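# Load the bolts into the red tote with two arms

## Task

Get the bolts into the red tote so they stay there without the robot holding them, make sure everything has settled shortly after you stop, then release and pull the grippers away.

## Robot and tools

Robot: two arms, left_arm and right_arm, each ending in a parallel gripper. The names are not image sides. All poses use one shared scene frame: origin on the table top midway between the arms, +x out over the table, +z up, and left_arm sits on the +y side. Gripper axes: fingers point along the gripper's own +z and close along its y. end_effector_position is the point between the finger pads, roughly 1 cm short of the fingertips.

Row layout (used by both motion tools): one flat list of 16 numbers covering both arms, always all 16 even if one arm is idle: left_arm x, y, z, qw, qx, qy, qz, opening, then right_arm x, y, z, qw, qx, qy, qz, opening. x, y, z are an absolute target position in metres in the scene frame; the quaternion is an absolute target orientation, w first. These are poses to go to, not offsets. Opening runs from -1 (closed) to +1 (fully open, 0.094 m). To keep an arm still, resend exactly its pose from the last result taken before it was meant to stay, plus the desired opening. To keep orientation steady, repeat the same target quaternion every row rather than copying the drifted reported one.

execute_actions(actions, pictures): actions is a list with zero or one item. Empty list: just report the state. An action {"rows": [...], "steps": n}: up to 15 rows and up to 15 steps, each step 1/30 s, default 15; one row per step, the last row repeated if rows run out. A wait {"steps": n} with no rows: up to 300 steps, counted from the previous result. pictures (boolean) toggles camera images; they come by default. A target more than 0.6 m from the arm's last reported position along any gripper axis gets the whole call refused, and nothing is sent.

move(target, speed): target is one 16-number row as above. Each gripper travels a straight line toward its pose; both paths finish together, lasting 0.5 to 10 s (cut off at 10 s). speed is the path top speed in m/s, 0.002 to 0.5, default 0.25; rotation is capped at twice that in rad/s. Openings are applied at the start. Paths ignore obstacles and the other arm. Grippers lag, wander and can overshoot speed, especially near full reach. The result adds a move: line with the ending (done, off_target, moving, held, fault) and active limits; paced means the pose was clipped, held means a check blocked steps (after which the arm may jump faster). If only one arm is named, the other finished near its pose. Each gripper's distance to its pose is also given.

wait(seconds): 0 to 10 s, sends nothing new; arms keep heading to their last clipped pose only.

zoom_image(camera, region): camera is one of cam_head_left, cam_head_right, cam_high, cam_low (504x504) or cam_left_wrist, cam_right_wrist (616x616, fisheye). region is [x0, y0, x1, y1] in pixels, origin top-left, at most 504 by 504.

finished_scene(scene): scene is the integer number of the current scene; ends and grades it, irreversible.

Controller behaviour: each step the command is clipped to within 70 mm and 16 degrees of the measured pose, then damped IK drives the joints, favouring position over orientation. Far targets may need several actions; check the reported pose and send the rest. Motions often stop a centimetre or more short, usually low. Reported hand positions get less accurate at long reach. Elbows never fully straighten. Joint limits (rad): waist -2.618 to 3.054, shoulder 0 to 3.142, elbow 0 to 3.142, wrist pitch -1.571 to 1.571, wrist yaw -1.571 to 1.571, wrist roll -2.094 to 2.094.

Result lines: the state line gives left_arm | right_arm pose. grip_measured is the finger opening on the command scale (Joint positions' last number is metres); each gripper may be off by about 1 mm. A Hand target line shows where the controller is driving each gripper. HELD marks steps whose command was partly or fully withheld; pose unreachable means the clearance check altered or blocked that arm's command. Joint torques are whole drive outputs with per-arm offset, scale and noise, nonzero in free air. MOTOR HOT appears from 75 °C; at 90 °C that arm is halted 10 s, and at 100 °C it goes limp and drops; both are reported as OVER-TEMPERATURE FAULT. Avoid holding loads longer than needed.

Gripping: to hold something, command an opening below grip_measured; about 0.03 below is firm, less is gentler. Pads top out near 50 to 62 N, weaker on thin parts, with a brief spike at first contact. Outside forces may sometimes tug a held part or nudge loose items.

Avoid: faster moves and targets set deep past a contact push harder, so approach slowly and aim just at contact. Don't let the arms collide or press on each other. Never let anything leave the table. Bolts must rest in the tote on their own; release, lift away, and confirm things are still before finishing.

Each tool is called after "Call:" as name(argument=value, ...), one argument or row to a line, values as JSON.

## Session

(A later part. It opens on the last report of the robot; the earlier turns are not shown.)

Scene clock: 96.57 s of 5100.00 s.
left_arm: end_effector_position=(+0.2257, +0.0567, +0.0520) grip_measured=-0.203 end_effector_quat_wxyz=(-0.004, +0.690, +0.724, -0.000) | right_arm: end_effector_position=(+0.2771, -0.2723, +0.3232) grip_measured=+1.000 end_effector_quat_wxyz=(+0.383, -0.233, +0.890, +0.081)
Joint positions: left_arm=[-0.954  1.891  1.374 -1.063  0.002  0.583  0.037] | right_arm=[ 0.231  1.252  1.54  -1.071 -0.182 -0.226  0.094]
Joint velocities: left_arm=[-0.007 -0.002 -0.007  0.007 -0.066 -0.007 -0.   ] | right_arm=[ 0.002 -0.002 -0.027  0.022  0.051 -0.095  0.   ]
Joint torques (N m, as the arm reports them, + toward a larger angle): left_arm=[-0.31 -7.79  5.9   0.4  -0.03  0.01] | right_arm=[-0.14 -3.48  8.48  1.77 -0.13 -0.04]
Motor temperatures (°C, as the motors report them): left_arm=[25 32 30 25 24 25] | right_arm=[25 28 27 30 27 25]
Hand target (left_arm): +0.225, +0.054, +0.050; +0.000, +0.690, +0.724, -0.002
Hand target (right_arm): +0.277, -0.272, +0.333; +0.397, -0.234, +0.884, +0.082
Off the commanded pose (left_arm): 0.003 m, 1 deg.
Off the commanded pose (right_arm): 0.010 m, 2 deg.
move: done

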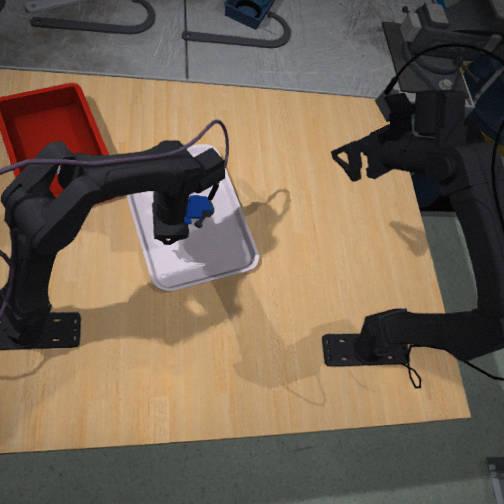

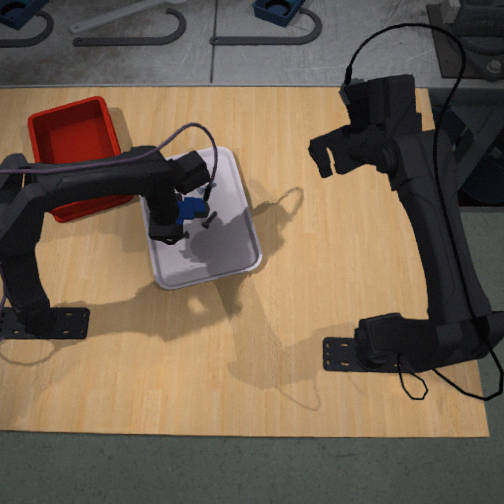

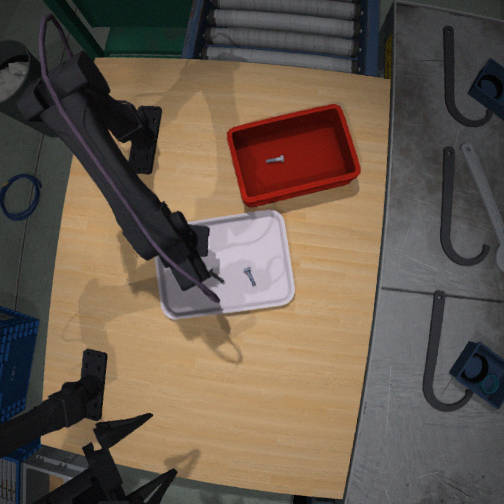

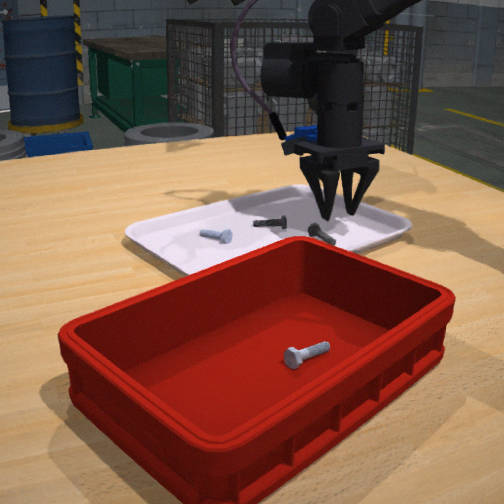

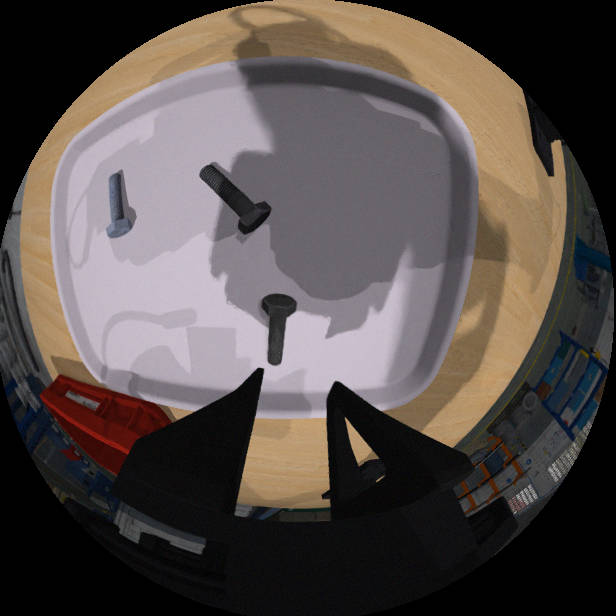

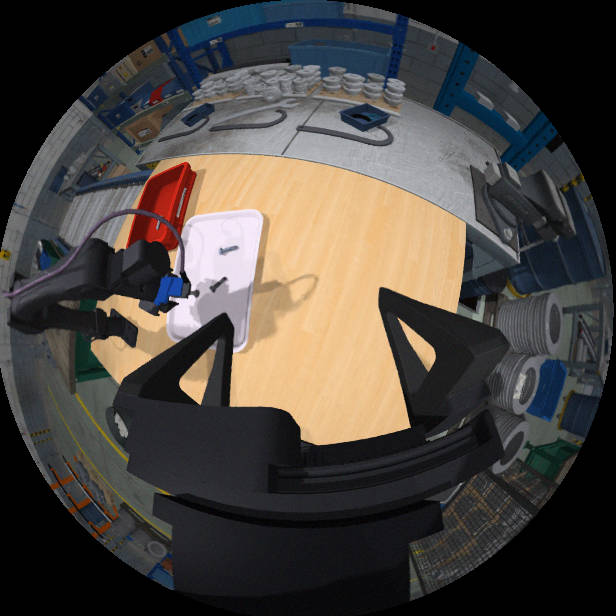

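Call:
move(
  target=[0.241,0.050,0.015,0,0.69,0.724,0,-0.2,0.277,-0.272,0.333,0.397,-0.234,0.884,0.082,1],
  speed=0.05,
)

Scene clock: 103.37 s of 5100.00 s.
left_arm: end_effector_position=(+0.2373, +0.0484, +0.0185) grip_measured=-0.203 end_effector_quat_wxyz=(-0.003, +0.691, +0.722, -0.001) | right_arm: end_effector_position=(+0.2771, -0.2723, +0.3232) grip_measured=+1.000 end_effector_quat_wxyz=(+0.383, -0.233, +0.890, +0.081)
Joint positions: left_arm=[-0.941  1.977  1.354 -0.953  0.002  0.599  0.037] | right_arm=[ 0.231  1.252  1.54  -1.071 -0.182 -0.226  0.094]
Joint velocities: left_arm=[-0.002 -0.022  0.007  0.022  0.022  0.007  0.   ] | right_arm=[-0.002 -0.017 -0.012 -0.022 -0.007  0.022  0.   ]
Joint torques (N m, as the arm reports them, + toward a larger angle): left_arm=[ 0.7  -7.97  5.18  0.39 -0.02  0.07] | right_arm=[-0.09 -3.5   8.4   1.77 -0.12 -0.05]
Motor temperatures (°C, as the motors report them): left_arm=[25 32 30 25 24 25] | right_arm=[25 28 27 30 27 25]
Hand target (left_arm): +0.241, +0.050, +0.015; -0.000, +0.690, +0.724, +0.000
Hand target (right_arm): +0.277, -0.272, +0.333; +0.397, -0.234, +0.884, +0.082
Off the commanded pose (left_arm): 0.005 m, 0 deg.
Off the commanded pose (right_arm): 0.010 m, 2 deg.
After step 90, 2.63 s passed at rest.
move: done

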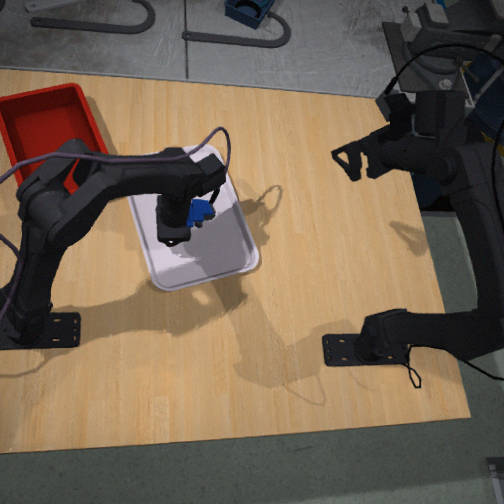

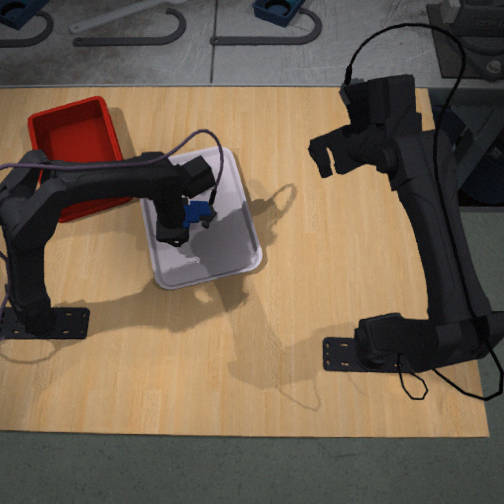

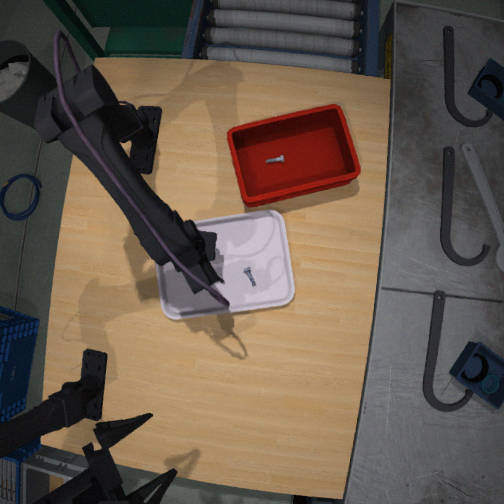

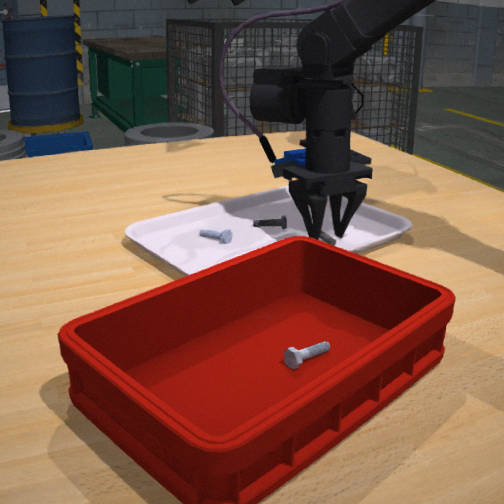

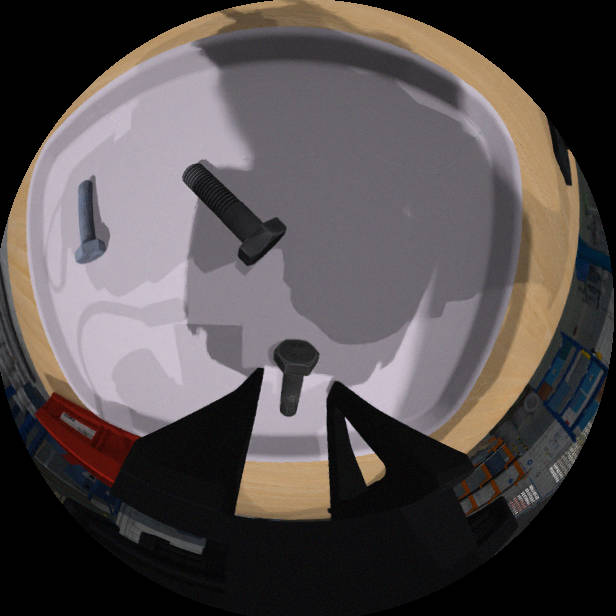

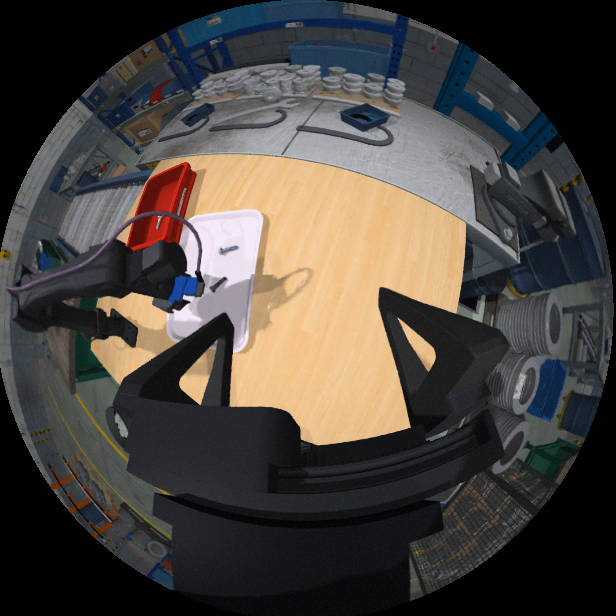

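Call:
execute_actions(
  actions=[
    {"rows":[[0.241,0.050,0.013,0,0.69,0.724,0,-0.2,0.277,-0.272,0.333,0.397,-0.234,0.884,0.082,1],[0.241,0.050,0.013,0,0.69,0.724,0,-0.2,0.277,-0.272,0.333,0.397,-0.234,0.884,0.082,1],[0.241,0.050,0.013,0,0.69,0.724,0,-0.5,0.277,-0.272,0.333,0.397,-0.234,0.884,0.082,1],[0.241,0.050,0.013,0,0.69,0.724,0,-0.7,0.277,-0.272,0.333,0.397,-0.234,0.884,0.082,1],[0.241,0.050,0.013,0,0.69,0.724,0,-0.875,0.277,-0.272,0.333,0.397,-0.234,0.884,0.082,1]]},
  ],
  pictures=false,
)

Call:
move(
  target=[0.27,0.10,0.15,0,0.5,0.866,0,-0.875,0.277,-0.272,0.333,0.397,-0.234,0.884,0.082,1],
)

Scene clock: 110.07 s of 5100.00 s.
left_arm: end_effector_position=(+0.2386, +0.0468, +0.0185) grip_measured=-0.856 end_effector_quat_wxyz=(+0.002, +0.692, +0.722, -0.001) | right_arm: end_effector_position=(+0.2771, -0.2723, +0.3232) grip_measured=+1.000 end_effector_quat_wxyz=(+0.383, -0.233, +0.890, +0.081)
Joint positions: left_arm=[-0.941  1.977  1.354 -0.944  0.002  0.6    0.007] | right_arm=[ 0.231  1.252  1.54  -1.071 -0.182 -0.226  0.094]
Joint velocities: left_arm=[-0.007  0.002 -0.007  0.022 -0.066 -0.007 -0.001] | right_arm=[-0.017  0.002 -0.007 -0.095  0.037  0.007  0.   ]
Joint torques (N m, as the arm reports them, + toward a larger angle): left_arm=[ 0.65 -8.01  5.06  0.38  0.    0.06] | right_arm=[-0.17 -3.51  8.53  1.78 -0.13 -0.04]
Motor temperatures (°C, as the motors report them): left_arm=[25 32 30 25 24 25] | right_arm=[25 28 27 30 27 25]
Hand target (left_arm): +0.241, +0.050, +0.013; -0.000, +0.690, +0.724, +0.000
Hand target (right_arm): +0.277, -0.272, +0.333; +0.397, -0.234, +0.884, +0.082
Off the commanded pose (left_arm): 0.007 m, 0 deg.
Off the commanded pose (right_arm): 0.010 m, 2 deg.
Steps of this call (steps 1 to 90: nothing new was sent; then 3.20 s passed at rest; steps 91 to 105: all 15 steps of this action). Readings (end_effector_position):
91: left_arm (+0.2377, +0.0479, +0.0185) | right_arm (+0.2771, -0.2723, +0.3232)
92: left_arm (+0.2379, +0.0476, +0.0185) | right_arm (+0.2771, -0.2723, +0.3232)
94: left_arm (+0.2382, +0.0472, +0.0185) | right_arm (+0.2771, -0.2723, +0.3232)
98: left_arm (+0.2386, +0.0468, +0.0185) | right_arm (+0.2771, -0.2723, +0.3232)
105: the state above

Scene clock: 111.93 s of 5100.00 s.
left_arm: end_effector_position=(+0.2659, +0.1004, +0.1351) grip_measured=-0.856 end_effector_quat_wxyz=(-0.017, +0.505, +0.863, +0.003) | right_arm: end_effector_position=(+0.2771, -0.2723, +0.3232) grip_measured=+1.000 end_effector_quat_wxyz=(+0.383, -0.233, +0.890, +0.081)
Joint positions: left_arm=[-0.78   1.853  1.657 -1.409  0.002  0.292  0.007] | right_arm=[ 0.231  1.252  1.54  -1.071 -0.182 -0.226  0.094]
Joint velocities: left_arm=[ 0.007 -0.017 -0.012 -0.066  0.022 -0.037 -0.001] | right_arm=[-0.002 -0.002  0.002  0.037 -0.037 -0.007  0.   ]
Joint torques (N m, as the arm reports them, + toward a larger angle): left_arm=[ 0.49 -9.65  9.16  0.01 -0.08  0.  ] | right_arm=[-0.08 -3.49  8.52  1.78 -0.12 -0.03]
Motor temperatures (°C, as the motors report them): left_arm=[25 32 30 25 24 25] | right_arm=[25 28 27 30 27 25]
Hand target (left_arm): +0.269, +0.102, +0.150; +0.000, +0.500, +0.866, +0.002
Hand target (right_arm): +0.277, -0.272, +0.333; +0.397, -0.234, +0.884, +0.082
Off the commanded pose (left_arm): 0.015 m, 2 deg.
Off the commanded pose (right_arm): 0.010 m, 2 deg.
move: off_target (left_arm)

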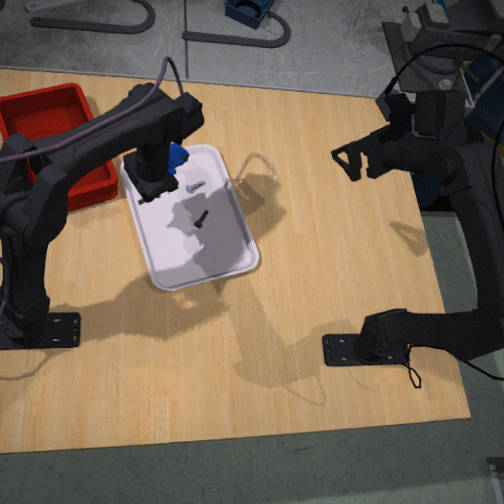

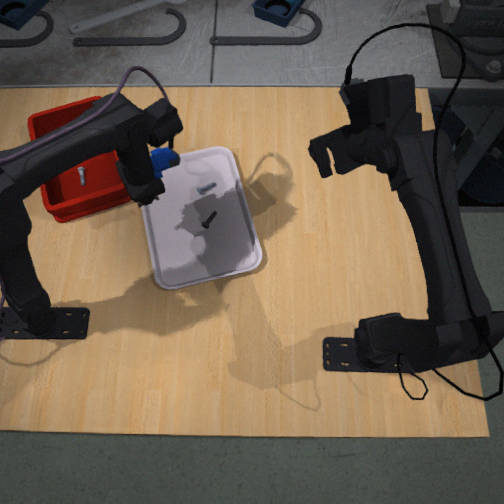

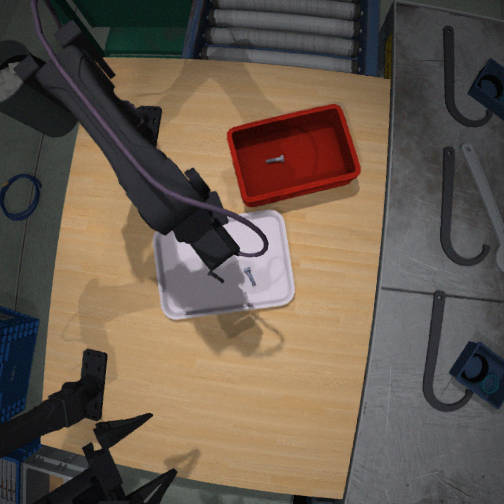

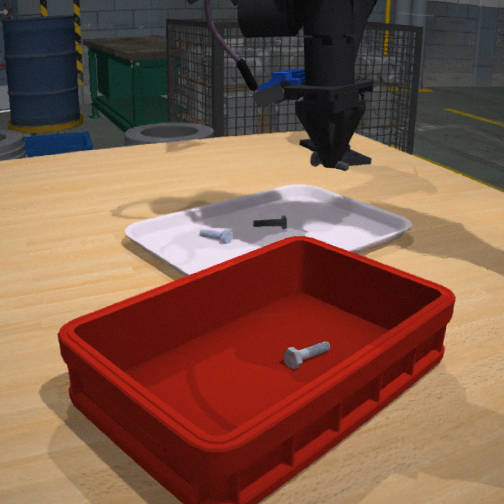

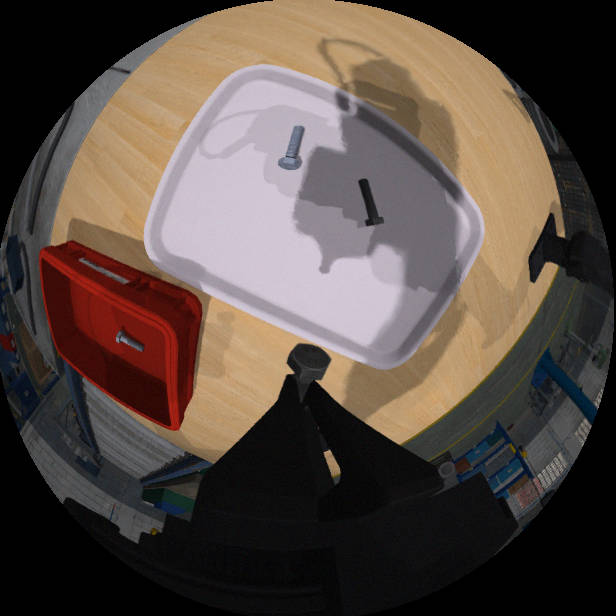

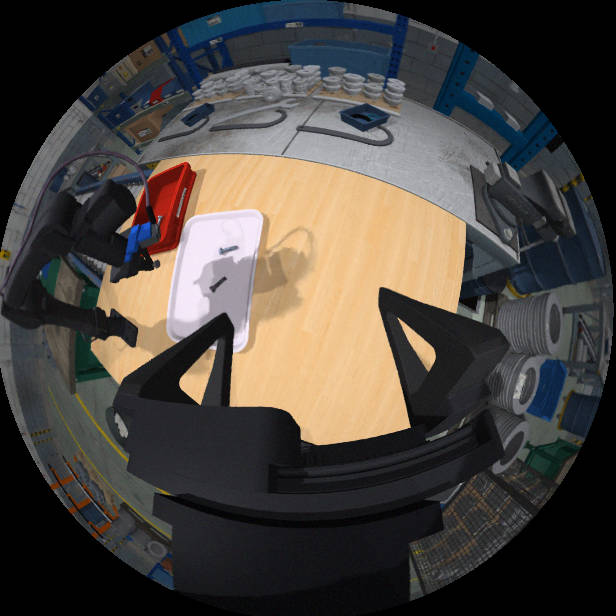

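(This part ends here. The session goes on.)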